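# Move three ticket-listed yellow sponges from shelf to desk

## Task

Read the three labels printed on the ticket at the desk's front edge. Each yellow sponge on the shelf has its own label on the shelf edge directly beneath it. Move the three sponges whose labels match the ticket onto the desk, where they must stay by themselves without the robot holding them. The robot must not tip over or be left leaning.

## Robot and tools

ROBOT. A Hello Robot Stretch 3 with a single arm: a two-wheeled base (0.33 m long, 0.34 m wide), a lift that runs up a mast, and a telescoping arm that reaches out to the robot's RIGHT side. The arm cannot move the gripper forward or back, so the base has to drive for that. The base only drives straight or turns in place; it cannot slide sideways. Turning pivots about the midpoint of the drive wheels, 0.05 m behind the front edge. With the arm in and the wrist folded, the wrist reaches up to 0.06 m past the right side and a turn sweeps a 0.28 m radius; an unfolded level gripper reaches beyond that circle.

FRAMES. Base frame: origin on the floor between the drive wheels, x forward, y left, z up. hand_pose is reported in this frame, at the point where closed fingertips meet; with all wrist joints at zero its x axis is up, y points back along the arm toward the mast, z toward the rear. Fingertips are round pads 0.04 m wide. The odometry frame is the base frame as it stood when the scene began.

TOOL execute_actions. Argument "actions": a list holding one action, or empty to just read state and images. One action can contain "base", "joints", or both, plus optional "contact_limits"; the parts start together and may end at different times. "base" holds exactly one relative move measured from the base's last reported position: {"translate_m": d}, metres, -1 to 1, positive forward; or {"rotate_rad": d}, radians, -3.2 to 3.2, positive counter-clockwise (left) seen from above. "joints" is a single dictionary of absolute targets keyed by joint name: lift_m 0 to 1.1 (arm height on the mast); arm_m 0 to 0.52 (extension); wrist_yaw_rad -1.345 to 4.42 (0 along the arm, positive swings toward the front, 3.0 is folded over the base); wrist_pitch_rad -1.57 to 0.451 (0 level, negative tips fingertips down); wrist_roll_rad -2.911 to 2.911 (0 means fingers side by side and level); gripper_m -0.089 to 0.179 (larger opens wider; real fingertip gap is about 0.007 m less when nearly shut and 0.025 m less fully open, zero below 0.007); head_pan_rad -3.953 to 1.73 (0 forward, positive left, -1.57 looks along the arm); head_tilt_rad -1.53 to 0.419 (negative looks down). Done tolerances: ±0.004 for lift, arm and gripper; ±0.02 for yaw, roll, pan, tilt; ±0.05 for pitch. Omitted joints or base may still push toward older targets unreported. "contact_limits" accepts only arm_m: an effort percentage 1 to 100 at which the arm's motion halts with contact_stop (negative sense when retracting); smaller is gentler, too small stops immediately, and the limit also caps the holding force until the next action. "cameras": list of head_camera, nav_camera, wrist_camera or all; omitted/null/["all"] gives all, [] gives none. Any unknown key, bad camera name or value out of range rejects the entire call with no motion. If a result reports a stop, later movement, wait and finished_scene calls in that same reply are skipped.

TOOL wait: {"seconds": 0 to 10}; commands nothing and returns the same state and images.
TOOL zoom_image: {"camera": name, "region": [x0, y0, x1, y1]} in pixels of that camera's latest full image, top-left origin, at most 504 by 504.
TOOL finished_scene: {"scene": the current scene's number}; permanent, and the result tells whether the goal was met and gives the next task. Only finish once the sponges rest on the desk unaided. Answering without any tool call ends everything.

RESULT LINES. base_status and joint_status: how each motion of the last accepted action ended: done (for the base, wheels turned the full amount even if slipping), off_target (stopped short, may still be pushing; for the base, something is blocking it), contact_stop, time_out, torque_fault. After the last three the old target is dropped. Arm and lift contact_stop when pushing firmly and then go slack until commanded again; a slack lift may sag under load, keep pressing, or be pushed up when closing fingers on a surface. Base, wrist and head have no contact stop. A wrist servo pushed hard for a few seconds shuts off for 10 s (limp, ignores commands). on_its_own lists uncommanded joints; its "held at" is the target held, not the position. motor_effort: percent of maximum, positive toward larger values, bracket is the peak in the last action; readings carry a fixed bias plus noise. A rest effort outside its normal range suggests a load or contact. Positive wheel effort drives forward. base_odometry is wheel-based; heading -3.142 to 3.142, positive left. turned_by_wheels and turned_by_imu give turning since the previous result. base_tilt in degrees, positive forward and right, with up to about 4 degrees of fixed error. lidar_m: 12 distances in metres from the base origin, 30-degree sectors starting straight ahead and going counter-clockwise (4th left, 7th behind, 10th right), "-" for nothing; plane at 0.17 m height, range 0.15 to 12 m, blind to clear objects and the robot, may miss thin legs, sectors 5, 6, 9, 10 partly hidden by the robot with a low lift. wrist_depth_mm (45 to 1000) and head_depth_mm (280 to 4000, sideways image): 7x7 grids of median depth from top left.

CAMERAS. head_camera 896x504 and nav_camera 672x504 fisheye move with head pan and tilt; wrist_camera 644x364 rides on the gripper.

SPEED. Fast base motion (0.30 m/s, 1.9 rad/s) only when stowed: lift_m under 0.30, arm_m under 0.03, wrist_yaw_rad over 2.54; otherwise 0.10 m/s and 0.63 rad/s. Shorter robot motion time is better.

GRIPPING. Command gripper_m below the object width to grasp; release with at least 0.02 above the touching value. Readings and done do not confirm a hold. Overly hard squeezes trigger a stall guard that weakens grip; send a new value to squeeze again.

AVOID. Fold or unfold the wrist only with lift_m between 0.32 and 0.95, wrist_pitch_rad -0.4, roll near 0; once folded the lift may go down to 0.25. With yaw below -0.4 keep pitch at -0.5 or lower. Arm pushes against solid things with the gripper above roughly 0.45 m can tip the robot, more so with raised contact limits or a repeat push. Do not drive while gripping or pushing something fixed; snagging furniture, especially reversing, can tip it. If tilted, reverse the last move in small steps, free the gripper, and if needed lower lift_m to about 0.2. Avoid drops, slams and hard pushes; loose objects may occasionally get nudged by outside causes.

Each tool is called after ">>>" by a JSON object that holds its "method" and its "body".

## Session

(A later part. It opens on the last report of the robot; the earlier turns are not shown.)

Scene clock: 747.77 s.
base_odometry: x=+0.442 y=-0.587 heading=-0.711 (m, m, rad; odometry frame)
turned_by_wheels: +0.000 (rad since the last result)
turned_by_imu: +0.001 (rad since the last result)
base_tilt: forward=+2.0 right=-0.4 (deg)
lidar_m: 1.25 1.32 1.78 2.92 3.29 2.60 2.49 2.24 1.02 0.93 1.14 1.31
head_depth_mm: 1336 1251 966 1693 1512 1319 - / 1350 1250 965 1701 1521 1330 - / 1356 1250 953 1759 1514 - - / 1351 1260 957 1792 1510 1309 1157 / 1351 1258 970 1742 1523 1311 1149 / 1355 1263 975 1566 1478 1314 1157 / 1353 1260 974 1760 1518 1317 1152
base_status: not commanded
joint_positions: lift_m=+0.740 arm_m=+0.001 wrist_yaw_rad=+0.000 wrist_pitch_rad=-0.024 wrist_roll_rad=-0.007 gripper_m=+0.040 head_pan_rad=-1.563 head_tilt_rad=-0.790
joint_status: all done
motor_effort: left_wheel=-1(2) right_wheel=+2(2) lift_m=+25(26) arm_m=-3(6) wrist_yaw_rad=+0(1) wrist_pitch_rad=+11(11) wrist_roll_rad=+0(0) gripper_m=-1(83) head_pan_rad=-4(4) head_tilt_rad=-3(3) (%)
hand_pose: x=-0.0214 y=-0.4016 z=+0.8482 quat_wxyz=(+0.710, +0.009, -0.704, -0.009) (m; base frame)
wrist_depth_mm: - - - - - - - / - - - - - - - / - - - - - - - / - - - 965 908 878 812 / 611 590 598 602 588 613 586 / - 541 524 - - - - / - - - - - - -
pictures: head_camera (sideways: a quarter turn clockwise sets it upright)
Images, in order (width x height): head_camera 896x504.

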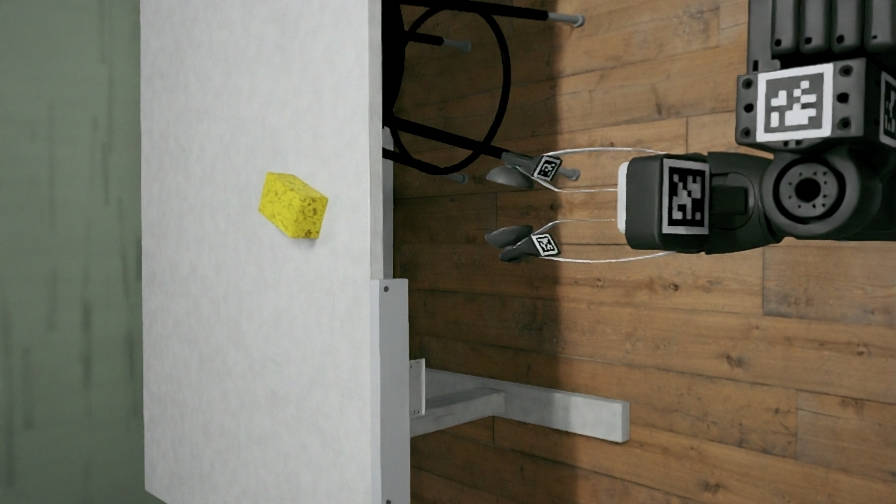

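>>> {"method": "execute_actions", "body": {"actions": [{"joints":{"wrist_pitch_rad":-0.4}}], "cameras": []}}

>>> {"method": "execute_actions", "body": {"actions": [{"joints":{"wrist_yaw_rad":2.75,"lift_m":0.6}}], "cameras": []}}

>>> {"method": "execute_actions", "body": {"actions": [{"base":{"rotate_rad":2.06},"joints":{"lift_m":0.29,"head_pan_rad":0.0,"head_tilt_rad":-0.5}}], "cameras": []}}

>>> {"method": "execute_actions", "body": {"actions": [{"base":{"translate_m":1.0}}], "cameras": []}}

>>> {"method": "execute_actions", "body": {"actions": [{"base":{"translate_m":1.0}}], "cameras": ["head_camera"]}}

Scene clock: 767.97 s.
base_odometry: x=+0.442 y=-0.587 heading=-0.711 (m, m, rad; odometry frame)
turned_by_wheels: +0.000 (rad since the last result)
turned_by_imu: +0.000 (rad since the last result)
base_tilt: forward=+2.0 right=-0.4 (deg)
lidar_m: 1.25 1.31 1.78 2.92 3.32 2.61 2.49 2.24 1.02 0.94 1.14 1.31
head_depth_mm: 1342 1241 966 1709 1504 1309 - / 1349 1251 967 1695 1517 1333 - / 1347 1257 951 1728 1510 - - / 1355 1253 954 1778 1522 1319 1150 / 1356 1261 972 1759 1523 1310 1153 / 1357 1261 970 1558 1478 1303 1156 / 1357 1267 974 1751 1520 1307 1155
base_status: not commanded
joint_positions: lift_m=+0.740 arm_m=+0.001 wrist_yaw_rad=+0.000 wrist_pitch_rad=-0.415 wrist_roll_rad=-0.007 gripper_m=+0.040 head_pan_rad=-1.563 head_tilt_rad=-0.790
joint_status: all done
motor_effort: left_wheel=-1(1) right_wheel=+2(2) lift_m=+26(25) arm_m=-3(3) wrist_yaw_rad=+0(0) wrist_pitch_rad=+7(10) wrist_roll_rad=+0(0) gripper_m=+0(0) head_pan_rad=-4(4) head_tilt_rad=-3(3) (%)
hand_pose: x=-0.0214 y=-0.3708 z=+0.7533 quat_wxyz=(+0.695, +0.146, -0.689, -0.145) (m; base frame)
wrist_depth_mm: - - 948 857 819 801 630 / 570 541 531 557 536 579 550 / - 534 - - 805 - - / - - - - - - - / - - - - - - - / - - - - - - - / 989 - 944 966 950 956 924
pictures: none
No camera images: the call's "cameras" was empty. Leave "cameras" out to get every camera's image.

Scene clock: 770.33 s.
base_odometry: x=+0.442 y=-0.587 heading=-0.711 (m, m, rad; odometry frame)
turned_by_wheels: +0.000 (rad since the last result)
turned_by_imu: +0.000 (rad since the last result)
base_tilt: forward=+2.0 right=-0.3 (deg)
lidar_m: 1.25 1.31 1.77 2.93 3.31 2.60 2.49 2.24 1.02 0.94 1.14 1.31
head_depth_mm: 1343 1251 958 1699 1510 1298 1166 / 1348 1254 967 1689 1497 1299 1185 / 1355 1252 951 1742 1507 1308 1195 / 1350 1249 951 1786 1511 1311 - / 1356 1257 971 1752 1519 1304 1179 / 1354 1261 974 1562 1484 1310 1149 / 1351 1265 976 1737 1512 1311 1152
base_status: not commanded
joint_positions: lift_m=+0.600 arm_m=+0.001 wrist_yaw_rad=+2.748 wrist_pitch_rad=-0.416 wrist_roll_rad=-0.007 gripper_m=+0.040 head_pan_rad=-1.563 head_tilt_rad=-0.790
joint_status: all done
motor_effort: left_wheel=-2(2) right_wheel=+2(2) lift_m=+20(20) arm_m=-2(3) wrist_yaw_rad=+3(1) wrist_pitch_rad=+8(8) wrist_roll_rad=+0(0) gripper_m=-1(1) head_pan_rad=-4(4) head_tilt_rad=-3(3) (%)
hand_pose: x=+0.0649 y=+0.0614 z=+0.6132 quat_wxyz=(+0.279, +0.705, +0.009, +0.652) (m; base frame)
wrist_depth_mm: - - - - - - - / - - - - - - - / - - - - - - - / - - - - - - - / - - - - - - - / - 951 956 933 - 915 877 / 790 - 806 796 767 762 783
pictures: none
No camera images: the call's "cameras" was empty. Leave "cameras" out to get every camera's image.

Scene clock: 774.50 s.
base_odometry: x=+0.442 y=-0.587 heading=+1.348 (m, m, rad; odometry frame)
turned_by_wheels: +2.060 (rad since the last result)
turned_by_imu: +2.072 (rad since the last result)
base_tilt: forward=+2.1 right=-0.4 (deg)
lidar_m: 3.13 2.61 2.49 2.30 1.30 0.94 1.14 1.32 1.25 1.27 1.73 2.79
head_depth_mm: 2714 2928 3147 2629 1988 1582 1320 / 2814 3073 3262 2626 1990 1592 1309 / 3018 3161 3324 2650 1975 1589 1315 / 3146 3360 3492 2655 1981 1579 1313 / 3263 3559 3507 2618 1979 1592 1318 / 3277 3575 3652 2621 1984 1579 1313 / 2977 3131 3223 2630 1958 1576 1309
base_status: done
joint_positions: lift_m=+0.290 arm_m=+0.001 wrist_yaw_rad=+2.748 wrist_pitch_rad=-0.417 wrist_roll_rad=-0.007 gripper_m=+0.040 head_pan_rad=-0.007 head_tilt_rad=-0.507
joint_status: all done
motor_effort: left_wheel=-1(7) right_wheel=+1(9) lift_m=+20(20) arm_m=-3(3) wrist_yaw_rad=+2(2) wrist_pitch_rad=+8(8) wrist_roll_rad=+0(0) gripper_m=-1(0) head_pan_rad=+4(51) head_tilt_rad=+2(17) (%)
hand_pose: x=+0.0648 y=+0.0614 z=+0.3031 quat_wxyz=(+0.279, +0.705, +0.010, +0.652) (m; base frame)
wrist_depth_mm: - - - - - - - / - - - - - - - / - - 999 998 980 948 935 / - 798 798 790 757 737 730 / - 645 658 621 641 614 606 / - 535 550 523 - 512 511 / 458 - - 451 444 443 435
pictures: none
No camera images: the call's "cameras" was empty. Leave "cameras" out to get every camera's image.

Scene clock: 779.43 s.
base_odometry: x=+0.662 y=+0.388 heading=+1.348 (m, m, rad; odometry frame)
turned_by_wheels: +0.000 (rad since the last result)
turned_by_imu: +0.006 (rad since the last result)
base_tilt: forward=+2.0 right=-0.3 (deg)
lidar_m: 2.13 2.13 2.02 2.08 2.55 1.80 2.14 1.81 1.74 1.78 1.92 2.07
head_depth_mm: 1968 2090 2290 2426 1973 1566 1309 / 2033 2153 2316 2462 1974 1565 1318 / 2156 2289 2437 2473 1987 1587 1316 / 2268 2377 2572 2532 1983 1578 1308 / 2378 2437 2650 2664 1979 1593 1310 / 2512 2753 2937 2678 1989 1575 1312 / 2392 2519 2657 2619 1970 1576 1313
base_status: done
joint_positions: lift_m=+0.290 arm_m=+0.001 wrist_yaw_rad=+2.749 wrist_pitch_rad=-0.417 wrist_roll_rad=-0.007 gripper_m=+0.040 head_pan_rad=-0.007 head_tilt_rad=-0.506
joint_status: not commanded
motor_effort: left_wheel=-1(5) right_wheel=+2(9) lift_m=+20(20) arm_m=-3(2) wrist_yaw_rad=+1(2) wrist_pitch_rad=+8(8) wrist_roll_rad=+0(0) gripper_m=+0(0) head_pan_rad=+5(3) head_tilt_rad=+2(3) (%)
hand_pose: x=+0.0647 y=+0.0614 z=+0.3031 quat_wxyz=(+0.279, +0.705, +0.010, +0.653) (m; base frame)
wrist_depth_mm: - - - - - - - / - - - - - - - / - - - - 983 961 940 / - 806 775 771 746 735 720 / - 647 630 608 638 601 590 / - 548 554 519 - 503 504 / 466 - - 452 449 441 442
pictures: none
No camera images: the call's "cameras" was empty. Leave "cameras" out to get every camera's image.

Scene clock: 784.43 s.
base_odometry: x=+0.883 y=+1.364 heading=+1.348 (m, m, rad; odometry frame)
turned_by_wheels: +0.000 (rad since the last result)
turned_by_imu: +0.006 (rad since the last result)
base_tilt: forward=+2.0 right=-0.4 (deg)
lidar_m: 1.44 1.63 1.56 1.60 2.14 2.72 3.10 2.31 2.21 1.84 1.41 1.16
head_depth_mm: 1196 1266 1336 1415 1620 1567 1313 / 1258 1319 1422 1478 1686 1525 1312 / 1319 1384 1497 1536 1754 1576 1311 / 1391 1466 1588 1607 1816 1585 1319 / 1458 1538 1644 1688 1819 1586 1310 / 1548 1656 1556 2102 1925 1586 1313 / 1652 1798 1985 2180 1980 1588 1315
base_status: done
joint_positions: lift_m=+0.290 arm_m=+0.001 wrist_yaw_rad=+2.749 wrist_pitch_rad=-0.417 wrist_roll_rad=-0.007 gripper_m=+0.040 head_pan_rad=-0.007 head_tilt_rad=-0.506
joint_status: not commanded
motor_effort: left_wheel=-2(4) right_wheel=+2(8) lift_m=+20(20) arm_m=-3(2) wrist_yaw_rad=+2(2) wrist_pitch_rad=+8(8) wrist_roll_rad=+0(0) gripper_m=+0(0) head_pan_rad=+4(4) head_tilt_rad=+2(2) (%)
hand_pose: x=+0.0647 y=+0.0614 z=+0.3030 quat_wxyz=(+0.279, +0.705, +0.010, +0.653) (m; base frame)
wrist_depth_mm: - - - - - - - / - - - - - - - / - - - 969 983 957 926 / - 792 765 761 758 727 730 / - 647 642 618 633 601 598 / - 543 558 532 - 508 500 / 464 - - 451 448 448 434
pictures: head_camera (sideways: a quarter turn clockwise sets it upright)
Images, in order (width x height): head_camera 896x504.

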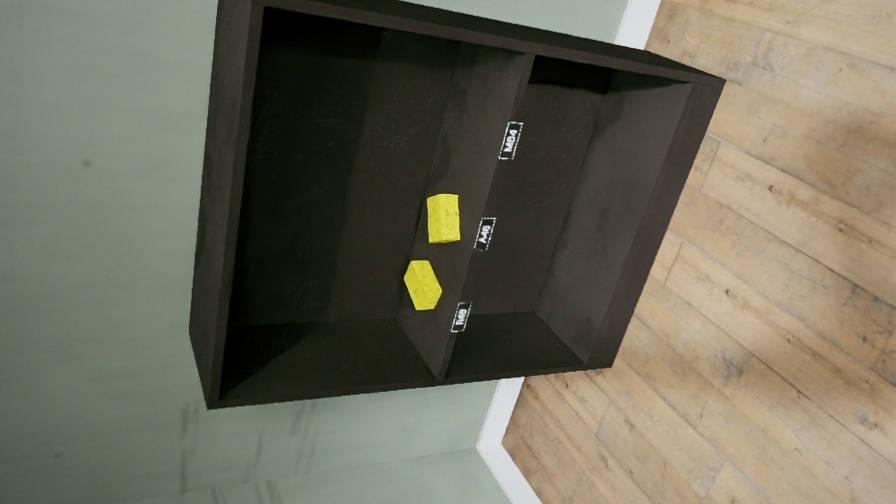

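>>> {"method": "execute_actions", "body": {"actions": [{"base":{"rotate_rad":0.503}}], "cameras": []}}

>>> {"method": "execute_actions", "body": {"actions": [{"base":{"translate_m":0.985}}], "cameras": []}}

>>> {"method": "execute_actions", "body": {"actions": [{"base":{"rotate_rad":0.585},"joints":{"lift_m":0.5,"head_pan_rad":-1.57,"head_tilt_rad":-0.8}}], "cameras": ["head_camera"]}}

Scene clock: 798.47 s.
base_odometry: x=+0.883 y=+1.364 heading=+1.851 (m, m, rad; odometry frame)
turned_by_wheels: +0.503 (rad since the last result)
turned_by_imu: +0.505 (rad since the last result)
base_tilt: forward=+2.0 right=-0.4 (deg)
lidar_m: 1.64 1.56 1.60 2.10 2.72 2.80 2.33 2.20 1.84 1.41 1.16 1.44
head_depth_mm: 1598 1688 1469 1566 1753 1579 1319 / 1723 1886 2024 2168 1915 1583 1320 / 1628 1798 1971 2195 1979 1587 1318 / 1551 1697 1832 2035 1990 1588 1316 / 1463 1589 1720 1886 1964 1578 1309 / 1393 1496 1623 1758 1903 1592 1311 / 1317 1420 1521 1663 1784 1570 1310
base_status: done
joint_positions: lift_m=+0.290 arm_m=+0.001 wrist_yaw_rad=+2.749 wrist_pitch_rad=-0.417 wrist_roll_rad=-0.007 gripper_m=+0.040 head_pan_rad=-0.007 head_tilt_rad=-0.506
joint_status: not commanded
motor_effort: left_wheel=-1(6) right_wheel=+3(7) lift_m=+20(20) arm_m=-3(2) wrist_yaw_rad=+2(1) wrist_pitch_rad=+8(8) wrist_roll_rad=+0(0) gripper_m=-1(0) head_pan_rad=+4(5) head_tilt_rad=+2(2) (%)
hand_pose: x=+0.0647 y=+0.0614 z=+0.3030 quat_wxyz=(+0.279, +0.705, +0.010, +0.653) (m; base frame)
wrist_depth_mm: - - - - - - - / - - - - - - - / - - - - 959 958 924 / - 803 774 750 761 736 733 / - 642 645 618 649 606 591 / - 537 547 524 - 504 508 / 462 - - 451 454 442 438
pictures: none
No camera images: the call's "cameras" was empty. Leave "cameras" out to get every camera's image.

Scene clock: 803.63 s.
base_odometry: x=+0.611 y=+2.310 heading=+1.851 (m, m, rad; odometry frame)
turned_by_wheels: +0.000 (rad since the last result)
turned_by_imu: +0.006 (rad since the last result)
base_tilt: forward=+1.9 right=-0.4 (deg)
lidar_m: 0.77 0.73 0.75 0.99 2.42 3.51 3.20 2.58 1.36 0.88 0.62 0.60
head_depth_mm: 845 937 1047 1164 1269 1378 1313 / 787 869 963 1085 1234 1440 1322 / 742 814 894 998 1121 1293 1309 / 704 764 833 922 1027 1165 1268 / 662 716 782 861 951 1072 1213 / 630 679 735 801 882 985 1107 / 596 643 695 753 822 909 1015
base_status: done
joint_positions: lift_m=+0.290 arm_m=+0.001 wrist_yaw_rad=+2.749 wrist_pitch_rad=-0.417 wrist_roll_rad=-0.007 gripper_m=+0.040 head_pan_rad=-0.007 head_tilt_rad=-0.506
joint_status: not commanded
motor_effort: left_wheel=-2(5) right_wheel=+2(8) lift_m=+20(20) arm_m=-2(3) wrist_yaw_rad=+1(1) wrist_pitch_rad=+8(8) wrist_roll_rad=+0(0) gripper_m=+0(1) head_pan_rad=+5(4) head_tilt_rad=+2(2) (%)
hand_pose: x=+0.0647 y=+0.0614 z=+0.3030 quat_wxyz=(+0.279, +0.705, +0.010, +0.653) (m; base frame)
wrist_depth_mm: - - - 859 726 630 545 / - - - 934 773 676 583 / - - - 916 847 701 616 / - 810 763 781 757 722 652 / - 654 649 624 632 599 603 / - 546 544 522 - 508 505 / 455 - - 458 448 450 440
pictures: none
No camera images: the call's "cameras" was empty. Leave "cameras" out to get every camera's image.

Scene clock: 806.37 s.
base_odometry: x=+0.611 y=+2.310 heading=+2.436 (m, m, rad; odometry frame)
turned_by_wheels: +0.585 (rad since the last result)
turned_by_imu: +0.588 (rad since the last result)
base_tilt: forward=+2.1 right=-0.4 (deg)
lidar_m: 0.73 0.76 1.05 3.05 3.76 3.11 2.49 0.87 0.89 0.60 0.95 0.75
head_depth_mm: 707 826 961 1000 1295 1254 1142 / 709 828 962 1028 1333 1245 1162 / 712 831 963 995 1309 1251 1169 / 712 834 968 1031 1340 1253 1189 / 714 655 871 894 1336 1280 1152 / 777 853 1029 1256 1446 1311 1150 / 793 907 1059 1266 1460 1307 1148
base_status: done
joint_positions: lift_m=+0.500 arm_m=+0.001 wrist_yaw_rad=+2.749 wrist_pitch_rad=-0.417 wrist_roll_rad=-0.007 gripper_m=+0.040 head_pan_rad=-1.563 head_tilt_rad=-0.790
joint_status: all done
motor_effort: left_wheel=-2(8) right_wheel=+2(9) lift_m=+25(25) arm_m=-3(3) wrist_yaw_rad=+1(1) wrist_pitch_rad=+8(8) wrist_roll_rad=+0(0) gripper_m=+0(0) head_pan_rad=-5(52) head_tilt_rad=-3(20) (%)
hand_pose: x=+0.0647 y=+0.0614 z=+0.5127 quat_wxyz=(+0.279, +0.705, +0.010, +0.652) (m; base frame)
wrist_depth_mm: - - - - - 794 617 / - - - - - 829 637 / - - - - - 874 673 / - - - - - 897 691 / - 957 - 937 960 895 724 / - 810 827 788 - 766 720 / 680 - 686 670 677 671 654
pictures: head_camera (sideways: a quarter turn clockwise sets it upright)
Images, in order (width x height): head_camera 896x504.

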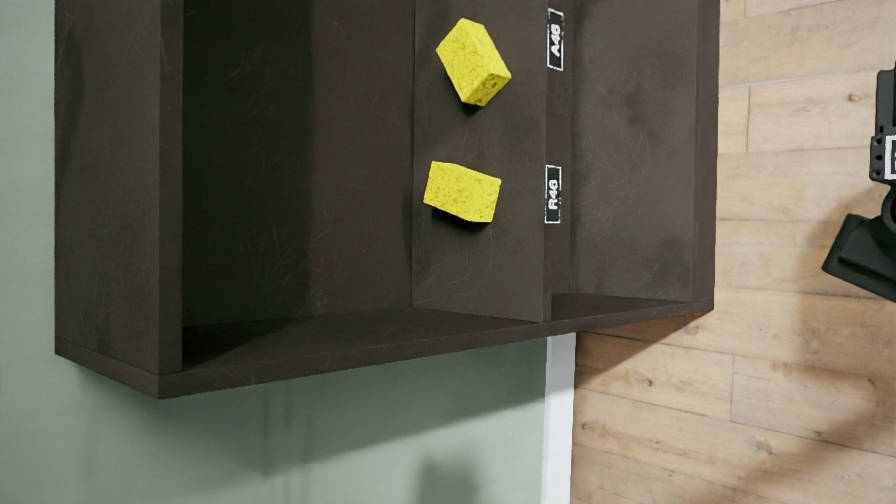

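>>> {"method": "execute_actions", "body": {"actions": [{"base":{"translate_m":-0.073},"joints":{"wrist_yaw_rad":0.0,"gripper_m":0.15}}], "cameras": []}}

>>> {"method": "execute_actions", "body": {"actions": [{"joints":{"wrist_pitch_rad":0.0,"arm_m":0.06,"lift_m":0.49}}], "cameras": ["wrist_camera"]}}

Scene clock: 820.33 s.
base_odometry: x=+0.666 y=+2.263 heading=+2.436 (m, m, rad; odometry frame)
turned_by_wheels: +0.000 (rad since the last result)
turned_by_imu: +0.000 (rad since the last result)
base_tilt: forward=+2.1 right=-0.4 (deg)
lidar_m: 0.80 0.84 1.16 3.34 3.74 3.07 2.43 1.27 0.82 0.77 0.62 0.83
head_depth_mm: 708 825 958 1024 1336 1245 1153 / 710 830 959 976 1297 1257 1158 / 711 833 961 1031 1336 1255 1161 / 714 832 967 993 1308 1251 1150 / 717 839 972 1030 1266 1264 1157 / 715 668 791 877 1426 1303 1152 / 782 603 1036 1255 1470 1317 1154
base_status: done
joint_positions: lift_m=+0.500 arm_m=+0.001 wrist_yaw_rad=+0.002 wrist_pitch_rad=-0.417 wrist_roll_rad=-0.007 gripper_m=+0.150 head_pan_rad=-1.563 head_tilt_rad=-0.790
joint_status: all done
motor_effort: left_wheel=-2(5) right_wheel=+2(2) lift_m=+26(25) arm_m=-3(3) wrist_yaw_rad=-3(4) wrist_pitch_rad=+8(8) wrist_roll_rad=+0(0) gripper_m=+0(84) head_pan_rad=-4(4) head_tilt_rad=-4(3) (%)
hand_pose: x=-0.0211 y=-0.3705 z=+0.5127 quat_wxyz=(+0.694, +0.148, -0.689, -0.146) (m; base frame)
wrist_depth_mm: 607 398 445 405 388 402 408 / 672 346 348 342 619 343 627 / 745 452 678 672 688 688 655 / 823 492 706 751 748 757 680 / 909 902 749 798 781 777 704 / 824 - 652 663 659 652 634 / 705 666 627 621 624 632 642
pictures: none
No camera images: the call's "cameras" was empty. Leave "cameras" out to get every camera's image.

Scene clock: 821.93 s.
base_odometry: x=+0.666 y=+2.263 heading=+2.436 (m, m, rad; odometry frame)
turned_by_wheels: +0.000 (rad since the last result)
turned_by_imu: +0.000 (rad since the last result)
base_tilt: forward=+2.0 right=-0.4 (deg)
lidar_m: 0.80 0.84 1.15 3.36 3.72 3.04 2.43 1.27 0.82 0.76 0.62 0.83
head_depth_mm: 706 826 959 1027 1333 1255 1150 / 710 827 963 976 1304 1248 - / 710 833 967 1031 1338 1258 - / 713 834 965 991 1302 1266 1151 / 714 838 972 1030 1262 1265 1148 / 719 665 793 876 1424 1312 1147 / 782 603 1032 1254 1466 1319 1156
base_status: not commanded
joint_positions: lift_m=+0.490 arm_m=+0.060 wrist_yaw_rad=+0.001 wrist_pitch_rad=-0.025 wrist_roll_rad=-0.007 gripper_m=+0.150 head_pan_rad=-1.563 head_tilt_rad=-0.790
joint_status: all done
motor_effort: left_wheel=-2(1) right_wheel=+2(2) lift_m=+20(21) arm_m=+3(7) wrist_yaw_rad=-2(2) wrist_pitch_rad=+12(12) wrist_roll_rad=+0(0) gripper_m=+0(0) head_pan_rad=-4(3) head_tilt_rad=-3(3) (%)
hand_pose: x=-0.0211 y=-0.4602 z=+0.5983 quat_wxyz=(+0.710, +0.010, -0.704, -0.009) (m; base frame)
wrist_depth_mm: 283 400 522 532 533 510 524 / 299 390 546 536 538 540 539 / 303 389 562 560 542 552 568 / 643 391 546 434 407 455 493 / 670 337 340 332 325 336 327 / 691 - 621 618 626 616 613 / 732 372 629 639 649 647 653
pictures: wrist_camera
Images, in order (width x height): wrist_camera 644x364.

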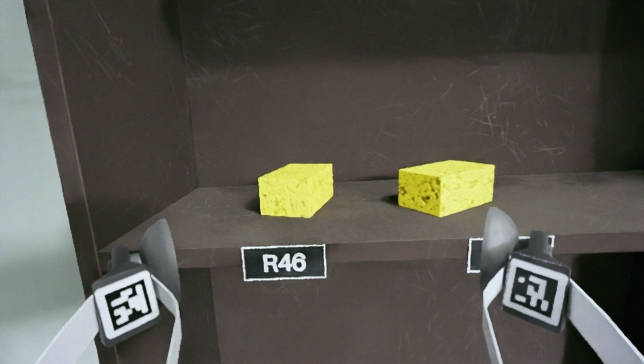

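>>> {"method": "execute_actions", "body": {"actions": [{"base":{"translate_m":0.03},"joints":{"arm_m":0.2,"lift_m":0.49}}], "cameras": ["wrist_camera"]}}

Scene clock: 829.30 s.
base_odometry: x=+0.644 y=+2.282 heading=+2.435 (m, m, rad; odometry frame)
turned_by_wheels: +0.000 (rad since the last result)
turned_by_imu: +0.001 (rad since the last result)
base_tilt: forward=+2.0 right=-0.3 (deg)
lidar_m: 0.77 0.81 1.11 3.22 3.72 3.08 2.46 0.84 0.85 0.64 0.61 0.80
head_depth_mm: 707 824 962 1025 1335 1253 1147 / 709 829 959 1029 1335 1248 - / 711 830 966 1002 1332 1229 1152 / 711 831 973 1004 1307 1257 1153 / 716 835 952 1002 1069 1254 1155 / 751 590 730 1182 1448 1316 1157 / 792 907 1056 1262 1460 1313 1156
base_status: done
joint_positions: lift_m=+0.490 arm_m=+0.200 wrist_yaw_rad=+0.001 wrist_pitch_rad=-0.024 wrist_roll_rad=-0.007 gripper_m=+0.150 head_pan_rad=-1.563 head_tilt_rad=-0.790
joint_status: all done
motor_effort: left_wheel=-2(3) right_wheel=+2(7) lift_m=+20(19) arm_m=+2(6) wrist_yaw_rad=-1(1) wrist_pitch_rad=+11(12) wrist_roll_rad=+1(0) gripper_m=+0(0) head_pan_rad=-4(4) head_tilt_rad=-3(3) (%)
hand_pose: x=-0.0212 y=-0.6002 z=+0.5986 quat_wxyz=(+0.710, +0.009, -0.704, -0.009) (m; base frame)
wrist_depth_mm: 238 343 386 385 384 386 385 / 237 342 398 396 401 399 395 / 235 336 413 417 409 412 415 / 231 332 425 416 431 422 418 / 231 309 341 247 324 266 259 / 224 - 239 231 229 225 225 / 198 176 183 180 177 174 170
pictures: wrist_camera
Images, in order (width x height): wrist_camera 644x364.

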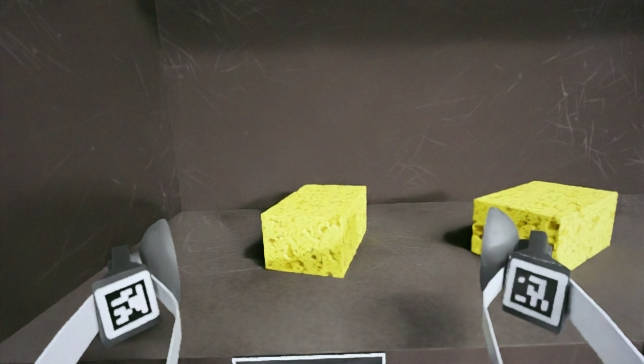

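>>> {"method": "execute_actions", "body": {"actions": [{"joints":{"gripper_m":0.125}}], "cameras": []}}

>>> {"method": "execute_actions", "body": {"actions": [{"joints":{"arm_m":0.26},"contact_limits":{"arm_m":15}}], "cameras": ["wrist_camera","head_camera"]}}

Scene clock: 839.57 s.
base_odometry: x=+0.644 y=+2.282 heading=+2.435 (m, m, rad; odometry frame)
turned_by_wheels: +0.000 (rad since the last result)
turned_by_imu: +0.000 (rad since the last result)
base_tilt: forward=+2.0 right=-0.4 (deg)
lidar_m: 0.77 0.80 1.12 3.22 3.73 3.09 2.46 0.84 0.85 0.64 0.61 0.80
head_depth_mm: 708 826 960 1024 1334 1255 1144 / 710 829 959 1025 1336 1238 - / 708 829 959 1004 1362 1232 1151 / 713 833 967 1008 1309 1249 1149 / 713 840 948 1003 1067 1263 1152 / 749 590 730 1189 1449 1309 1151 / 790 907 1051 1263 1465 1311 1147
base_status: not commanded
joint_positions: lift_m=+0.490 arm_m=+0.200 wrist_yaw_rad=+0.001 wrist_pitch_rad=-0.024 wrist_roll_rad=-0.007 gripper_m=+0.125 head_pan_rad=-1.563 head_tilt_rad=-0.790
joint_status: all done
motor_effort: left_wheel=-2(1) right_wheel=+2(2) lift_m=+20(20) arm_m=+3(2) wrist_yaw_rad=-1(1) wrist_pitch_rad=+11(11) wrist_roll_rad=+0(0) gripper_m=+0(81) head_pan_rad=-4(3) head_tilt_rad=-3(3) (%)
hand_pose: x=-0.0212 y=-0.6002 z=+0.5986 quat_wxyz=(+0.710, +0.009, -0.704, -0.009) (m; base frame)
wrist_depth_mm: 238 342 386 390 388 386 387 / 237 339 399 397 400 400 398 / 235 336 414 411 409 411 413 / 232 334 427 414 436 420 423 / 230 306 340 247 322 237 261 / 220 261 235 232 228 - 219 / 196 177 183 180 177 174 170
pictures: none
No camera images: the call's "cameras" was empty. Leave "cameras" out to get every camera's image.

Scene clock: 841.17 s.
base_odometry: x=+0.644 y=+2.282 heading=+2.435 (m, m, rad; odometry frame)
turned_by_wheels: +0.000 (rad since the last result)
turned_by_imu: +0.000 (rad since the last result)
base_tilt: forward=+2.0 right=-0.4 (deg)
lidar_m: 0.77 0.80 1.11 3.21 3.74 3.07 2.45 0.84 0.85 0.64 0.61 0.80
head_depth_mm: 707 828 956 1027 1329 1246 1149 / 709 827 963 1028 1319 1256 - / 709 831 965 1027 931 1253 1152 / 712 833 965 1030 1314 1260 1152 / 715 836 947 1004 1066 1263 1160 / 749 590 730 1190 1454 1314 1155 / 794 903 1053 1263 1455 1310 1150
base_status: not commanded
joint_positions: lift_m=+0.490 arm_m=+0.260 wrist_yaw_rad=+0.001 wrist_pitch_rad=-0.024 wrist_roll_rad=-0.007 gripper_m=+0.125 head_pan_rad=-1.563 head_tilt_rad=-0.790
joint_status: all done
motor_effort: left_wheel=-2(2) right_wheel=+2(2) lift_m=+20(20) arm_m=+2(3) wrist_yaw_rad=-1(1) wrist_pitch_rad=+11(11) wrist_roll_rad=+0(0) gripper_m=+0(0) head_pan_rad=-5(4) head_tilt_rad=-3(3) (%)
contact_limits: arm_m 15 (drawing in: default 17, maximum 28; extending or still: default 23, maximum 37)
hand_pose: x=-0.0212 y=-0.6602 z=+0.5986 quat_wxyz=(+0.710, +0.009, -0.704, -0.009) (m; base frame)
wrist_depth_mm: 238 325 327 330 326 330 329 / 236 334 339 340 340 334 343 / 236 336 350 349 351 351 350 / 232 333 358 362 365 364 359 / 231 308 344 208 318 217 190 / 219 260 213 185 228 - 176 / 196 176 182 180 176 173 168
pictures: head_camera (sideways: a quarter turn clockwise sets it upright), wrist_camera
Images, in order (width x height): head_camera 896x504, wrist_camera 644x364.

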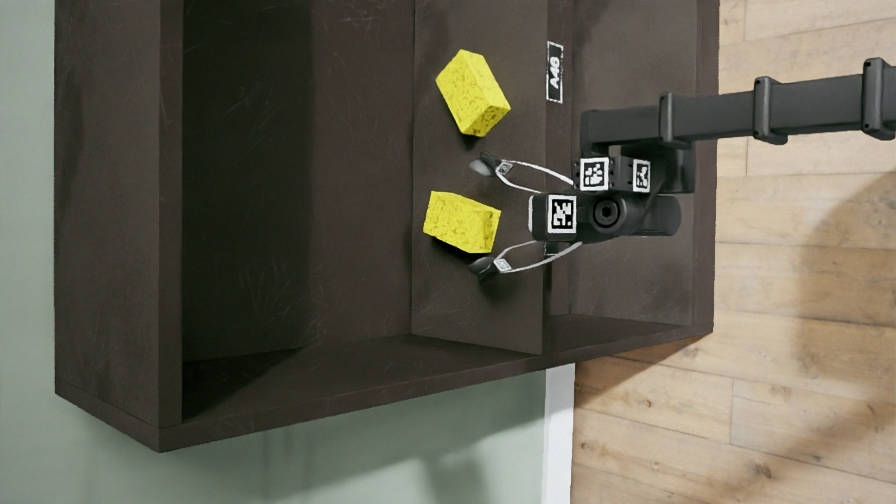

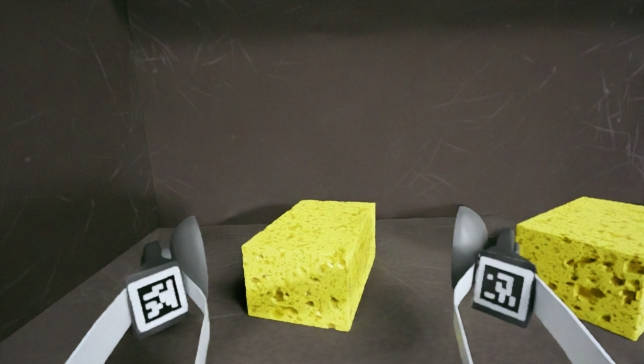

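>>> {"method": "execute_actions", "body": {"actions": [{"joints":{"arm_m":0.305},"contact_limits":{"arm_m":15}}], "cameras": []}}

>>> {"method": "execute_actions", "body": {"actions": [{"joints":{"gripper_m":0.06}}], "cameras": ["wrist_camera"]}}

Scene clock: 848.23 s.
base_odometry: x=+0.644 y=+2.282 heading=+2.435 (m, m, rad; odometry frame)
turned_by_wheels: +0.000 (rad since the last result)
turned_by_imu: +0.000 (rad since the last result)
base_tilt: forward=+2.0 right=-0.3 (deg)
lidar_m: 0.77 0.81 1.11 3.25 3.75 3.09 2.45 0.84 0.85 0.64 0.61 0.80
head_depth_mm: 709 828 961 1025 1331 1251 1148 / 711 828 961 1030 1113 1247 - / 711 830 963 1029 - 1249 1153 / 711 834 965 1031 1339 1254 1149 / 713 835 949 1003 1072 1264 1152 / 746 588 728 1187 1444 1312 1154 / 792 904 1053 1258 1468 1302 1150
base_status: not commanded
joint_positions: lift_m=+0.490 arm_m=+0.305 wrist_yaw_rad=+0.001 wrist_pitch_rad=-0.024 wrist_roll_rad=-0.007 gripper_m=+0.125 head_pan_rad=-1.563 head_tilt_rad=-0.790
joint_status: all done
motor_effort: left_wheel=-1(2) right_wheel=+2(2) lift_m=+20(20) arm_m=+3(2) wrist_yaw_rad=-1(1) wrist_pitch_rad=+11(11) wrist_roll_rad=+0(0) gripper_m=+0(1) head_pan_rad=-3(4) head_tilt_rad=-4(3) (%)
contact_limits: arm_m 15 (drawing in: default 17, maximum 28; extending or still: default 23, maximum 37)
hand_pose: x=-0.0212 y=-0.7052 z=+0.5986 quat_wxyz=(+0.710, +0.009, -0.704, -0.009) (m; base frame)
wrist_depth_mm: 240 284 285 288 286 285 286 / 239 293 297 293 296 298 295 / 235 303 307 305 306 304 305 / 235 308 315 316 315 316 315 / 231 311 323 204 318 321 283 / 219 259 157 145 216 - 154 / 196 176 151 138 176 173 153
pictures: none
No camera images: the call's "cameras" was empty. Leave "cameras" out to get every camera's image.

Scene clock: 849.37 s.
base_odometry: x=+0.644 y=+2.282 heading=+2.435 (m, m, rad; odometry frame)
turned_by_wheels: +0.000 (rad since the last result)
turned_by_imu: +0.000 (rad since the last result)
base_tilt: forward=+2.1 right=-0.4 (deg)
lidar_m: 0.77 0.80 1.11 3.24 3.71 3.10 2.45 0.84 0.85 0.64 0.61 0.80
head_depth_mm: 706 825 963 1024 1333 1251 1150 / 710 829 959 1029 1116 1254 - / 708 834 964 1016 - 1255 1149 / 712 833 965 1029 1332 1259 1155 / 715 839 947 1003 1068 1260 1151 / 748 590 730 1183 1452 1308 1148 / 788 907 1051 1255 1470 1309 1155
base_status: not commanded
joint_positions: lift_m=+0.490 arm_m=+0.305 wrist_yaw_rad=+0.001 wrist_pitch_rad=-0.024 wrist_roll_rad=-0.007 gripper_m=+0.060 head_pan_rad=-1.563 head_tilt_rad=-0.790
joint_status: all done
motor_effort: left_wheel=-1(2) right_wheel=+2(2) lift_m=+20(20) arm_m=+2(2) wrist_yaw_rad=-1(1) wrist_pitch_rad=+11(11) wrist_roll_rad=+0(0) gripper_m=-5(80) head_pan_rad=-5(3) head_tilt_rad=-4(3) (%)
hand_pose: x=-0.0212 y=-0.7052 z=+0.5986 quat_wxyz=(+0.710, +0.009, -0.704, -0.008) (m; base frame)
wrist_depth_mm: 238 285 289 286 286 287 286 / 238 295 294 295 296 293 297 / 234 302 308 304 305 308 307 / 234 310 317 317 317 315 315 / 230 309 322 205 319 308 283 / 220 243 - 145 145 223 155 / 188 185 176 146 162 174 158
pictures: wrist_camera
Images, in order (width x height): wrist_camera 644x364.

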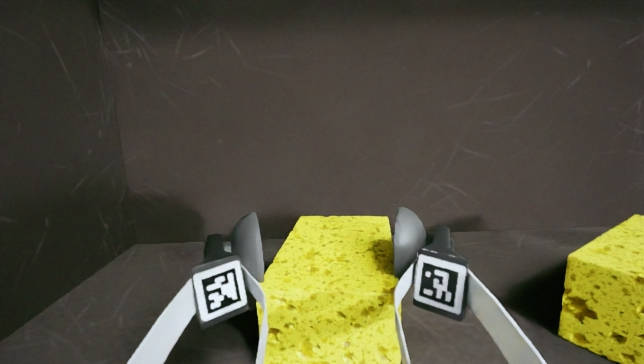

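>>> {"method": "execute_actions", "body": {"actions": [{"joints":{"gripper_m":0.031}}], "cameras": []}}

>>> {"method": "execute_actions", "body": {"actions": [{"joints":{"lift_m":0.52}}], "cameras": []}}

>>> {"method": "execute_actions", "body": {"actions": [{"joints":{"arm_m":0.0}}], "cameras": ["wrist_camera"]}}

Scene clock: 860.30 s.
base_odometry: x=+0.644 y=+2.282 heading=+2.435 (m, m, rad; odometry frame)
turned_by_wheels: +0.000 (rad since the last result)
turned_by_imu: +0.000 (rad since the last result)
base_tilt: forward=+2.0 right=-0.3 (deg)
lidar_m: 0.77 0.80 1.11 3.20 3.74 3.09 2.46 0.84 0.85 0.64 0.61 0.80
head_depth_mm: 708 827 957 1022 1337 1246 1147 / 708 829 961 1032 1120 1255 - / 711 833 961 1029 - 1255 1150 / 712 837 972 1031 1338 1256 1149 / 718 838 950 1008 1076 1255 1155 / 748 588 729 1193 1452 1302 1149 / 794 904 1052 1255 1473 1314 1153
base_status: not commanded
joint_positions: lift_m=+0.490 arm_m=+0.305 wrist_yaw_rad=+0.001 wrist_pitch_rad=-0.022 wrist_roll_rad=-0.007 gripper_m=+0.032 head_pan_rad=-1.563 head_tilt_rad=-0.790
joint_status: all done
motor_effort: left_wheel=-2(2) right_wheel=+2(2) lift_m=+20(20) arm_m=+2(3) wrist_yaw_rad=-1(1) wrist_pitch_rad=+10(11) wrist_roll_rad=+0(0) gripper_m=-15(86) head_pan_rad=-4(4) head_tilt_rad=-3(3) (%)
hand_pose: x=-0.0212 y=-0.7053 z=+0.5992 quat_wxyz=(+0.710, +0.008, -0.704, -0.008) (m; base frame)
wrist_depth_mm: 239 285 288 290 284 288 286 / 237 296 297 296 292 297 296 / 235 301 304 307 304 310 302 / 234 310 318 315 314 317 316 / 232 311 325 207 320 314 286 / 222 244 - 146 149 226 155 / 189 186 176 144 169 174 157
pictures: none
No camera images: the call's "cameras" was empty. Leave "cameras" out to get every camera's image.

Scene clock: 861.37 s.
base_odometry: x=+0.644 y=+2.282 heading=+2.435 (m, m, rad; odometry frame)
turned_by_wheels: +0.000 (rad since the last result)
turned_by_imu: +0.000 (rad since the last result)
base_tilt: forward=+2.0 right=-0.4 (deg)
lidar_m: 0.77 0.81 1.11 3.22 3.74 3.09 2.46 0.84 0.85 0.64 0.61 0.80
head_depth_mm: 708 828 961 1029 1331 1250 1152 / 707 825 956 1024 1115 - - / 706 830 969 1002 - 1252 1146 / 711 834 965 1028 1337 1256 1145 / 713 837 951 1001 1071 1263 1154 / 751 590 729 1195 1445 1306 1152 / 793 906 1058 1261 1452 1323 1156
base_status: not commanded
joint_positions: lift_m=+0.520 arm_m=+0.305 wrist_yaw_rad=+0.001 wrist_pitch_rad=-0.022 wrist_roll_rad=-0.007 gripper_m=+0.032 head_pan_rad=-1.563 head_tilt_rad=-0.790
joint_status: all done
motor_effort: left_wheel=-2(2) right_wheel=+2(2) lift_m=+25(26) arm_m=+3(2) wrist_yaw_rad=-1(1) wrist_pitch_rad=+10(10) wrist_roll_rad=+0(0) gripper_m=-15(15) head_pan_rad=-4(4) head_tilt_rad=-3(3) (%)
hand_pose: x=-0.0212 y=-0.7053 z=+0.6289 quat_wxyz=(+0.710, +0.008, -0.704, -0.008) (m; base frame)
wrist_depth_mm: 239 284 286 287 288 285 284 / 237 296 294 297 296 299 296 / 235 304 302 307 307 307 306 / 234 311 316 315 318 316 315 / 233 323 328 205 322 327 325 / 228 288 - 146 149 282 201 / 218 236 220 144 212 217 162
pictures: none
No camera images: the call's "cameras" was empty. Leave "cameras" out to get every camera's image.

Scene clock: 864.83 s.
base_odometry: x=+0.644 y=+2.282 heading=+2.435 (m, m, rad; odometry frame)
turned_by_wheels: +0.000 (rad since the last result)
turned_by_imu: +0.000 (rad since the last result)
base_tilt: forward=+2.0 right=-0.3 (deg)
lidar_m: 0.77 0.81 1.11 3.22 3.72 3.09 2.46 0.84 0.85 0.64 0.61 0.80
head_depth_mm: 707 827 961 1029 1331 1249 1153 / 710 828 962 1029 1334 1261 1167 / 710 833 966 1026 936 1247 1171 / 713 833 967 1022 931 1257 1147 / 713 834 949 1005 1071 1263 1158 / 746 590 730 1189 1453 1311 1153 / 793 904 1057 1269 1475 1318 1159
base_status: not commanded
joint_positions: lift_m=+0.520 arm_m=+0.001 wrist_yaw_rad=+0.000 wrist_pitch_rad=-0.022 wrist_roll_rad=-0.007 gripper_m=+0.032 head_pan_rad=-1.563 head_tilt_rad=-0.790
joint_status: all done
motor_effort: left_wheel=-2(1) right_wheel=+2(2) lift_m=+25(26) arm_m=-3(4) wrist_yaw_rad=+0(0) wrist_pitch_rad=+10(10) wrist_roll_rad=+0(0) gripper_m=-15(15) head_pan_rad=-4(4) head_tilt_rad=-3(3) (%)
hand_pose: x=-0.0213 y=-0.4017 z=+0.6289 quat_wxyz=(+0.710, +0.008, -0.704, -0.008) (m; base frame)
wrist_depth_mm: 652 370 574 574 577 578 578 / 655 397 582 594 596 590 591 / 677 391 617 612 613 607 609 / 721 423 579 638 623 626 619 / 734 738 455 206 405 396 386 / 760 763 - 146 149 670 682 / 788 791 583 144 704 713 698
pictures: wrist_camera
Images, in order (width x height): wrist_camera 644x364.

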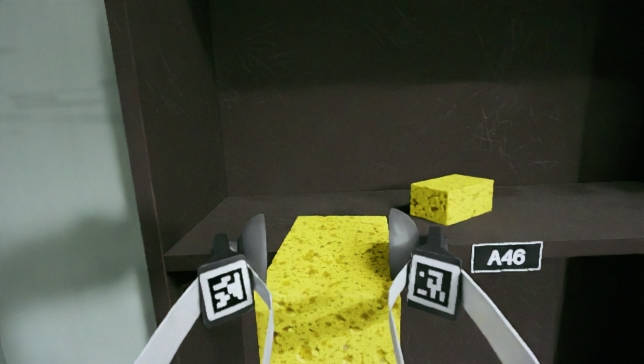

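>>> {"method": "execute_actions", "body": {"actions": [{"joints":{"wrist_pitch_rad":-0.4}}], "cameras": []}}

>>> {"method": "execute_actions", "body": {"actions": [{"joints":{"wrist_yaw_rad":2.75,"lift_m":0.4}}], "cameras": []}}

>>> {"method": "execute_actions", "body": {"actions": [{"base":{"rotate_rad":1.95},"joints":{"lift_m":0.29,"head_pan_rad":0,"head_tilt_rad":-0.6}}], "cameras": []}}

>>> {"method": "execute_actions", "body": {"actions": [{"base":{"translate_m":1.0}}], "cameras": []}}

>>> {"method": "execute_actions", "body": {"actions": [{"base":{"translate_m":0.7}}], "cameras": ["head_camera","nav_camera"]}}

Scene clock: 879.47 s.
base_odometry: x=+0.644 y=+2.282 heading=+2.435 (m, m, rad; odometry frame)
turned_by_wheels: +0.000 (rad since the last result)
turned_by_imu: +0.000 (rad since the last result)
base_tilt: forward=+2.0 right=-0.4 (deg)
lidar_m: 0.77 0.81 1.11 3.22 3.72 3.10 2.46 0.84 0.85 0.64 0.61 0.80
head_depth_mm: 709 827 958 1026 1327 1252 1145 / 710 828 965 1029 1330 1254 1165 / 711 833 962 1032 1335 1258 1173 / 713 830 965 1030 1310 1242 1153 / 715 836 947 1008 1071 1264 1154 / 749 588 729 1182 1462 1319 1156 / 793 905 1060 1259 1463 1308 1154
base_status: not commanded
joint_positions: lift_m=+0.520 arm_m=+0.001 wrist_yaw_rad=+0.000 wrist_pitch_rad=-0.416 wrist_roll_rad=-0.007 gripper_m=+0.032 head_pan_rad=-1.563 head_tilt_rad=-0.790
joint_status: all done
motor_effort: left_wheel=-1(2) right_wheel=+2(2) lift_m=+25(26) arm_m=-3(3) wrist_yaw_rad=-1(1) wrist_pitch_rad=+8(9) wrist_roll_rad=+0(0) gripper_m=-15(15) head_pan_rad=-4(3) head_tilt_rad=-3(3) (%)
hand_pose: x=-0.0214 y=-0.3707 z=+0.5329 quat_wxyz=(+0.694, +0.147, -0.689, -0.146) (m; base frame)
wrist_depth_mm: 629 368 539 542 498 423 514 / 666 362 361 354 363 357 368 / 749 723 653 683 683 702 672 / 825 811 668 756 760 780 708 / 885 874 570 205 803 789 729 / 837 871 - 146 149 669 682 / 709 722 654 144 626 634 646
pictures: none
No camera images: the call's "cameras" was empty. Leave "cameras" out to get every camera's image.

Scene clock: 881.83 s.
base_odometry: x=+0.644 y=+2.282 heading=+2.435 (m, m, rad; odometry frame)
turned_by_wheels: +0.000 (rad since the last result)
turned_by_imu: +0.000 (rad since the last result)
base_tilt: forward=+2.0 right=-0.4 (deg)
lidar_m: 0.77 0.80 1.12 3.22 3.75 3.11 2.45 0.84 0.85 0.64 0.61 0.80
head_depth_mm: 710 829 964 1023 1334 1252 1146 / 710 824 965 1029 1335 1262 1151 / 712 831 961 1031 1344 1256 1146 / 712 834 966 1032 1305 1255 1174 / 715 838 950 1007 1066 1266 1144 / 751 589 731 1185 1452 1308 1156 / 795 903 1061 1262 1461 1317 1154
base_status: not commanded
joint_positions: lift_m=+0.400 arm_m=+0.001 wrist_yaw_rad=+2.748 wrist_pitch_rad=-0.418 wrist_roll_rad=-0.007 gripper_m=+0.032 head_pan_rad=-1.563 head_tilt_rad=-0.790
joint_status: all done
motor_effort: left_wheel=-2(3) right_wheel=+2(2) lift_m=+20(21) arm_m=-2(3) wrist_yaw_rad=+2(4) wrist_pitch_rad=+8(8) wrist_roll_rad=+0(0) gripper_m=-15(14) head_pan_rad=-3(3) head_tilt_rad=-4(3) (%)
hand_pose: x=+0.0648 y=+0.0613 z=+0.4129 quat_wxyz=(+0.279, +0.705, +0.010, +0.652) (m; base frame)
wrist_depth_mm: - - - - - 847 654 / - - - - - 878 691 / - - - - - 936 700 / - - 986 977 970 896 723 / - 819 839 205 784 767 728 / - 699 - 146 150 647 640 / 581 - 562 145 556 562 563
pictures: none
No camera images: the call's "cameras" was empty. Leave "cameras" out to get every camera's image.

Scene clock: 885.03 s.
base_odometry: x=+0.644 y=+2.282 heading=-1.898 (m, m, rad; odometry frame)
turned_by_wheels: +1.950 (rad since the last result)
turned_by_imu: +1.959 (rad since the last result)
base_tilt: forward=+2.0 right=-0.4 (deg)
lidar_m: 3.52 3.23 2.54 1.48 0.93 0.85 0.61 0.83 0.77 0.78 0.98 2.07
head_depth_mm: 3277 3519 3110 2243 1765 1457 1245 / 3286 3651 3079 2255 1786 1465 1234 / 3370 3791 3063 2262 1789 1461 1242 / 3573 3911 3060 2220 1782 1465 1240 / 3672 - 3036 2264 1781 1456 1242 / 3910 - 3064 2219 1766 1459 1243 / 3848 - 3091 2244 1775 1474 1241
base_status: done
joint_positions: lift_m=+0.290 arm_m=+0.001 wrist_yaw_rad=+2.748 wrist_pitch_rad=-0.418 wrist_roll_rad=-0.007 gripper_m=+0.032 head_pan_rad=-0.007 head_tilt_rad=-0.605
joint_status: all done
motor_effort: left_wheel=-2(7) right_wheel=+2(9) lift_m=+20(20) arm_m=-2(3) wrist_yaw_rad=+3(2) wrist_pitch_rad=+9(9) wrist_roll_rad=+0(0) gripper_m=-15(15) head_pan_rad=+4(50) head_tilt_rad=+2(14) (%)
hand_pose: x=+0.0647 y=+0.0612 z=+0.3027 quat_wxyz=(+0.279, +0.705, +0.010, +0.652) (m; base frame)
wrist_depth_mm: - - - - - - - / - - - - - - - / - - - - 949 935 922 / - 787 783 773 725 729 724 / - 650 668 205 614 598 596 / - 540 - 147 149 507 506 / 463 - - 145 438 444 440
pictures: none
No camera images: the call's "cameras" was empty. Leave "cameras" out to get every camera's image.

Scene clock: 889.97 s.
base_odometry: x=+0.322 y=+1.335 heading=-1.898 (m, m, rad; odometry frame)
turned_by_wheels: +0.000 (rad since the last result)
turned_by_imu: +0.006 (rad since the last result)
base_tilt: forward=+2.1 right=-0.4 (deg)
lidar_m: 2.45 2.80 2.60 2.35 1.97 1.54 1.61 1.26 1.17 1.18 1.49 2.93
head_depth_mm: 2436 2609 2810 2239 1782 1453 1233 / 2510 2628 2874 2260 1775 1467 1240 / 2636 2668 2780 2254 1757 1458 1250 / 2729 2576 3045 2288 1778 1453 1243 / 2854 3170 3080 2232 1779 1459 1238 / 2987 2928 3009 2239 1783 1469 1241 / 3172 3415 3098 2253 1768 1466 1238
base_status: done
joint_positions: lift_m=+0.290 arm_m=+0.001 wrist_yaw_rad=+2.749 wrist_pitch_rad=-0.418 wrist_roll_rad=-0.007 gripper_m=+0.032 head_pan_rad=-0.007 head_tilt_rad=-0.605
joint_status: not commanded
motor_effort: left_wheel=-1(5) right_wheel=+2(9) lift_m=+20(20) arm_m=-3(3) wrist_yaw_rad=+1(2) wrist_pitch_rad=+9(9) wrist_roll_rad=+0(0) gripper_m=-15(14) head_pan_rad=+4(5) head_tilt_rad=+2(1) (%)
hand_pose: x=+0.0646 y=+0.0612 z=+0.3027 quat_wxyz=(+0.279, +0.705, +0.010, +0.652) (m; base frame)
wrist_depth_mm: - - - - - - - / - - - - - - - / - - - 990 961 935 917 / - 804 785 761 753 738 729 / - 624 660 206 608 595 590 / - 542 - 146 149 513 503 / 459 - - 145 439 448 448
pictures: none
No camera images: the call's "cameras" was empty. Leave "cameras" out to get every camera's image.

Scene clock: 894.00 s.
base_odometry: x=+0.097 y=+0.673 heading=-1.898 (m, m, rad; odometry frame)
turned_by_wheels: +0.000 (rad since the last result)
turned_by_imu: +0.004 (rad since the last result)
base_tilt: forward=+2.0 right=-0.3 (deg)
lidar_m: 1.88 2.48 2.32 2.35 2.37 2.18 2.31 1.56 1.44 1.47 1.86 1.85
head_depth_mm: 1898 2005 1858 2167 1779 1462 1237 / 1967 2055 2384 2230 1758 1455 1244 / 2051 2176 1945 2154 1767 1457 1237 / 2144 2188 2598 2167 1783 1461 1235 / 2250 2181 2762 2268 1770 1461 1242 / 2342 2183 2779 2223 1775 1463 1242 / 2456 2645 2938 2256 1771 1456 1237
base_status: done
joint_positions: lift_m=+0.290 arm_m=+0.001 wrist_yaw_rad=+2.749 wrist_pitch_rad=-0.418 wrist_roll_rad=-0.007 gripper_m=+0.032 head_pan_rad=-0.007 head_tilt_rad=-0.605
joint_status: not commanded
motor_effort: left_wheel=-2(6) right_wheel=+2(8) lift_m=+20(20) arm_m=-3(2) wrist_yaw_rad=+1(2) wrist_pitch_rad=+9(9) wrist_roll_rad=+0(0) gripper_m=-15(15) head_pan_rad=+4(4) head_tilt_rad=+2(2) (%)
hand_pose: x=+0.0646 y=+0.0612 z=+0.3027 quat_wxyz=(+0.279, +0.705, +0.010, +0.652) (m; base frame)
wrist_depth_mm: - - - - - - - / - - - - - - - / - - - 991 965 952 938 / - 797 778 763 747 756 727 / - 643 663 206 621 596 591 / - 552 - 146 149 513 501 / 457 - - 144 434 437 431
pictures: head_camera (sideways: a quarter turn clockwise sets it upright), nav_camera (sideways: a quarter turn counterclockwise sets it upright)
Images, in order (width x height): head_camera 896x504, nav_camera 672x504.

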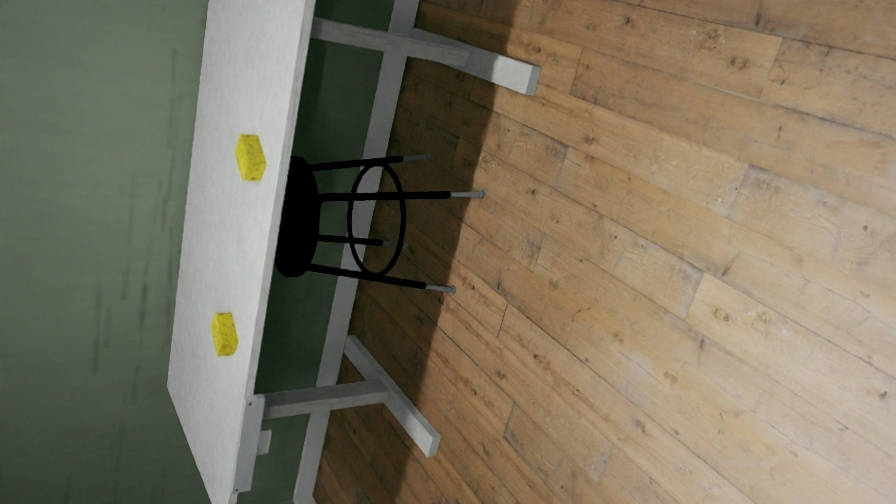

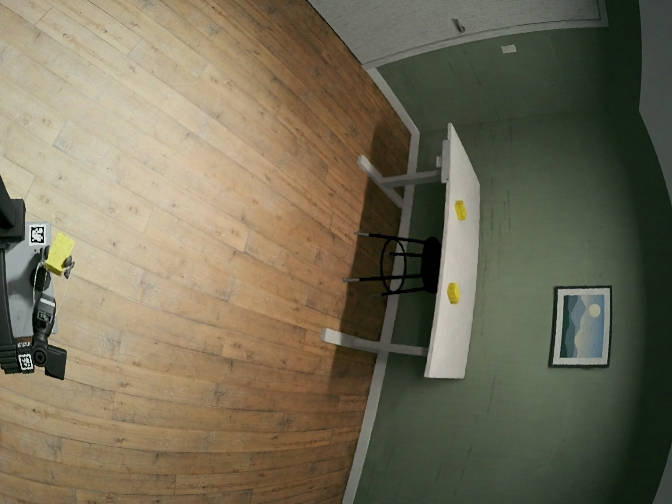

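>>> {"method": "execute_actions", "body": {"actions": [{"base":{"rotate_rad":0.35}}], "cameras": []}}

>>> {"method": "execute_actions", "body": {"actions": [{"base":{"translate_m":0.96}}], "cameras": []}}

>>> {"method": "execute_actions", "body": {"actions": [{"base":{"rotate_rad":0.81},"joints":{"lift_m":0.74,"head_pan_rad":-1.57,"head_tilt_rad":-0.8}}], "cameras": ["head_camera"]}}

Scene clock: 910.17 s.
base_odometry: x=+0.097 y=+0.673 heading=-1.548 (m, m, rad; odometry frame)
turned_by_wheels: +0.350 (rad since the last result)
turned_by_imu: +0.352 (rad since the last result)
base_tilt: forward=+2.0 right=-0.3 (deg)
lidar_m: 2.30 2.32 2.32 2.45 2.48 2.18 1.70 1.45 1.44 1.66 2.29 1.86
head_depth_mm: 2112 2182 2483 2240 1784 1461 1244 / 2322 2201 2701 2256 1765 1474 1245 / 2537 2182 2778 2248 1774 1455 1239 / 2709 2956 3051 2265 1782 1455 1239 / 2534 2828 2948 2242 1787 1459 1246 / 2375 2588 2758 2259 1764 1469 1238 / 2181 2333 2582 2251 1768 1461 1233
base_status: done
joint_positions: lift_m=+0.290 arm_m=+0.001 wrist_yaw_rad=+2.749 wrist_pitch_rad=-0.418 wrist_roll_rad=-0.007 gripper_m=+0.032 head_pan_rad=-0.007 head_tilt_rad=-0.605
joint_status: not commanded
motor_effort: left_wheel=-1(6) right_wheel=+2(7) lift_m=+20(20) arm_m=-3(3) wrist_yaw_rad=+1(2) wrist_pitch_rad=+9(9) wrist_roll_rad=+0(0) gripper_m=-15(15) head_pan_rad=+4(3) head_tilt_rad=+2(2) (%)
hand_pose: x=+0.0646 y=+0.0612 z=+0.3027 quat_wxyz=(+0.279, +0.705, +0.010, +0.652) (m; base frame)
wrist_depth_mm: - - - - - - - / - - - - - - - / - - 1000 994 975 932 949 / - 797 776 755 765 735 718 / - 656 657 205 603 607 597 / - 547 - 146 149 522 510 / 464 - - 145 439 440 439
pictures: none
No camera images: the call's "cameras" was empty. Leave "cameras" out to get every camera's image.

Scene clock: 915.07 s.
base_odometry: x=+0.118 y=-0.287 heading=-1.549 (m, m, rad; odometry frame)
turned_by_wheels: +0.000 (rad since the last result)
turned_by_imu: +0.006 (rad since the last result)
base_tilt: forward=+2.0 right=-0.4 (deg)
lidar_m: 1.35 1.63 1.63 1.89 2.56 2.96 2.48 2.12 2.11 1.86 0.96 0.99
head_depth_mm: 1496 1609 1366 1052 1767 1451 1239 / 1600 1773 1370 1083 1728 1464 1247 / 1747 1924 1368 1133 1722 1462 1244 / 1910 2095 2244 2187 1770 1452 1233 / 1834 1994 2205 2246 1776 1457 1239 / 1667 1814 2007 2121 1757 1462 1246 / 1548 1685 1826 1992 1781 1457 1240
base_status: done
joint_positions: lift_m=+0.290 arm_m=+0.001 wrist_yaw_rad=+2.749 wrist_pitch_rad=-0.418 wrist_roll_rad=-0.007 gripper_m=+0.032 head_pan_rad=-0.007 head_tilt_rad=-0.605
joint_status: not commanded
motor_effort: left_wheel=-1(6) right_wheel=+2(8) lift_m=+21(20) arm_m=-3(3) wrist_yaw_rad=+1(1) wrist_pitch_rad=+9(8) wrist_roll_rad=+0(0) gripper_m=-15(15) head_pan_rad=+4(4) head_tilt_rad=+2(2) (%)
hand_pose: x=+0.0646 y=+0.0612 z=+0.3027 quat_wxyz=(+0.279, +0.705, +0.010, +0.652) (m; base frame)
wrist_depth_mm: - - - - - - - / - - - - - - - / - - - 990 989 937 942 / - 785 777 768 748 749 718 / - 643 660 205 609 604 601 / - 546 - 146 149 508 511 / 463 - - 145 436 443 446
pictures: none
No camera images: the call's "cameras" was empty. Leave "cameras" out to get every camera's image.

Scene clock: 920.00 s.
base_odometry: x=+0.118 y=-0.287 heading=-0.739 (m, m, rad; odometry frame)
turned_by_wheels: +0.810 (rad since the last result)
turned_by_imu: +0.815 (rad since the last result)
base_tilt: forward=+2.0 right=-0.4 (deg)
lidar_m: 1.63 1.72 2.37 2.88 2.97 2.19 2.11 2.20 1.24 0.97 1.35 1.69
head_depth_mm: 1382 1257 1000 1664 1496 1313 - / 1383 1254 968 1797 1520 1325 - / 1395 1255 1004 1749 1511 1311 - / 1395 1261 1040 1789 1519 1370 - / 1405 1262 1032 1743 1514 1310 1130 / 1405 1265 1032 1783 1520 1320 1152 / 1426 1263 1006 1794 1521 1317 1156
base_status: done
joint_positions: lift_m=+0.740 arm_m=+0.001 wrist_yaw_rad=+2.749 wrist_pitch_rad=-0.419 wrist_roll_rad=-0.007 gripper_m=+0.032 head_pan_rad=-1.563 head_tilt_rad=-0.790
joint_status: all done
motor_effort: left_wheel=-1(8) right_wheel=+2(7) lift_m=+26(26) arm_m=-3(3) wrist_yaw_rad=+1(1) wrist_pitch_rad=+9(9) wrist_roll_rad=+0(0) gripper_m=-14(15) head_pan_rad=-4(49) head_tilt_rad=-3(13) (%)
hand_pose: x=+0.0646 y=+0.0612 z=+0.7523 quat_wxyz=(+0.279, +0.705, +0.010, +0.652) (m; base frame)
wrist_depth_mm: - - - - - - - / - - - - - - - / - - - - - - - / - - - - - - - / - - - 205 - - - / - - - 147 149 - - / 973 - 923 145 917 916 898
pictures: head_camera (sideways: a quarter turn clockwise sets it upright)
Images, in order (width x height): head_camera 896x504.

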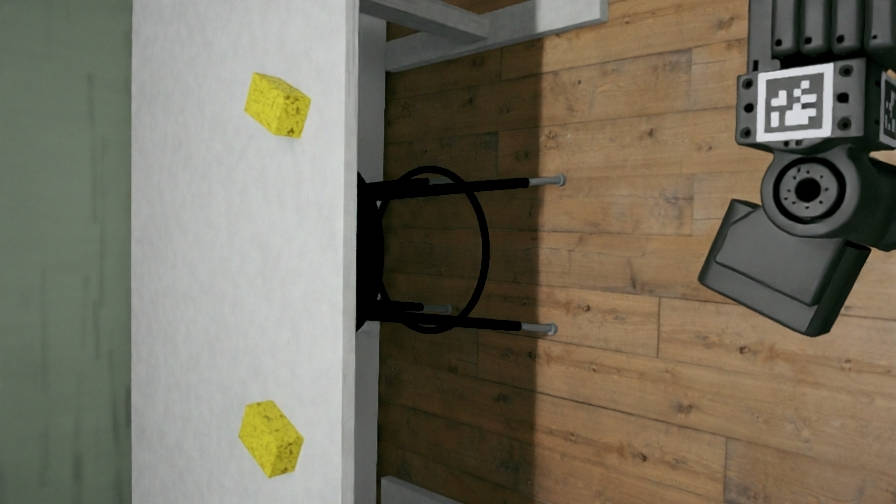

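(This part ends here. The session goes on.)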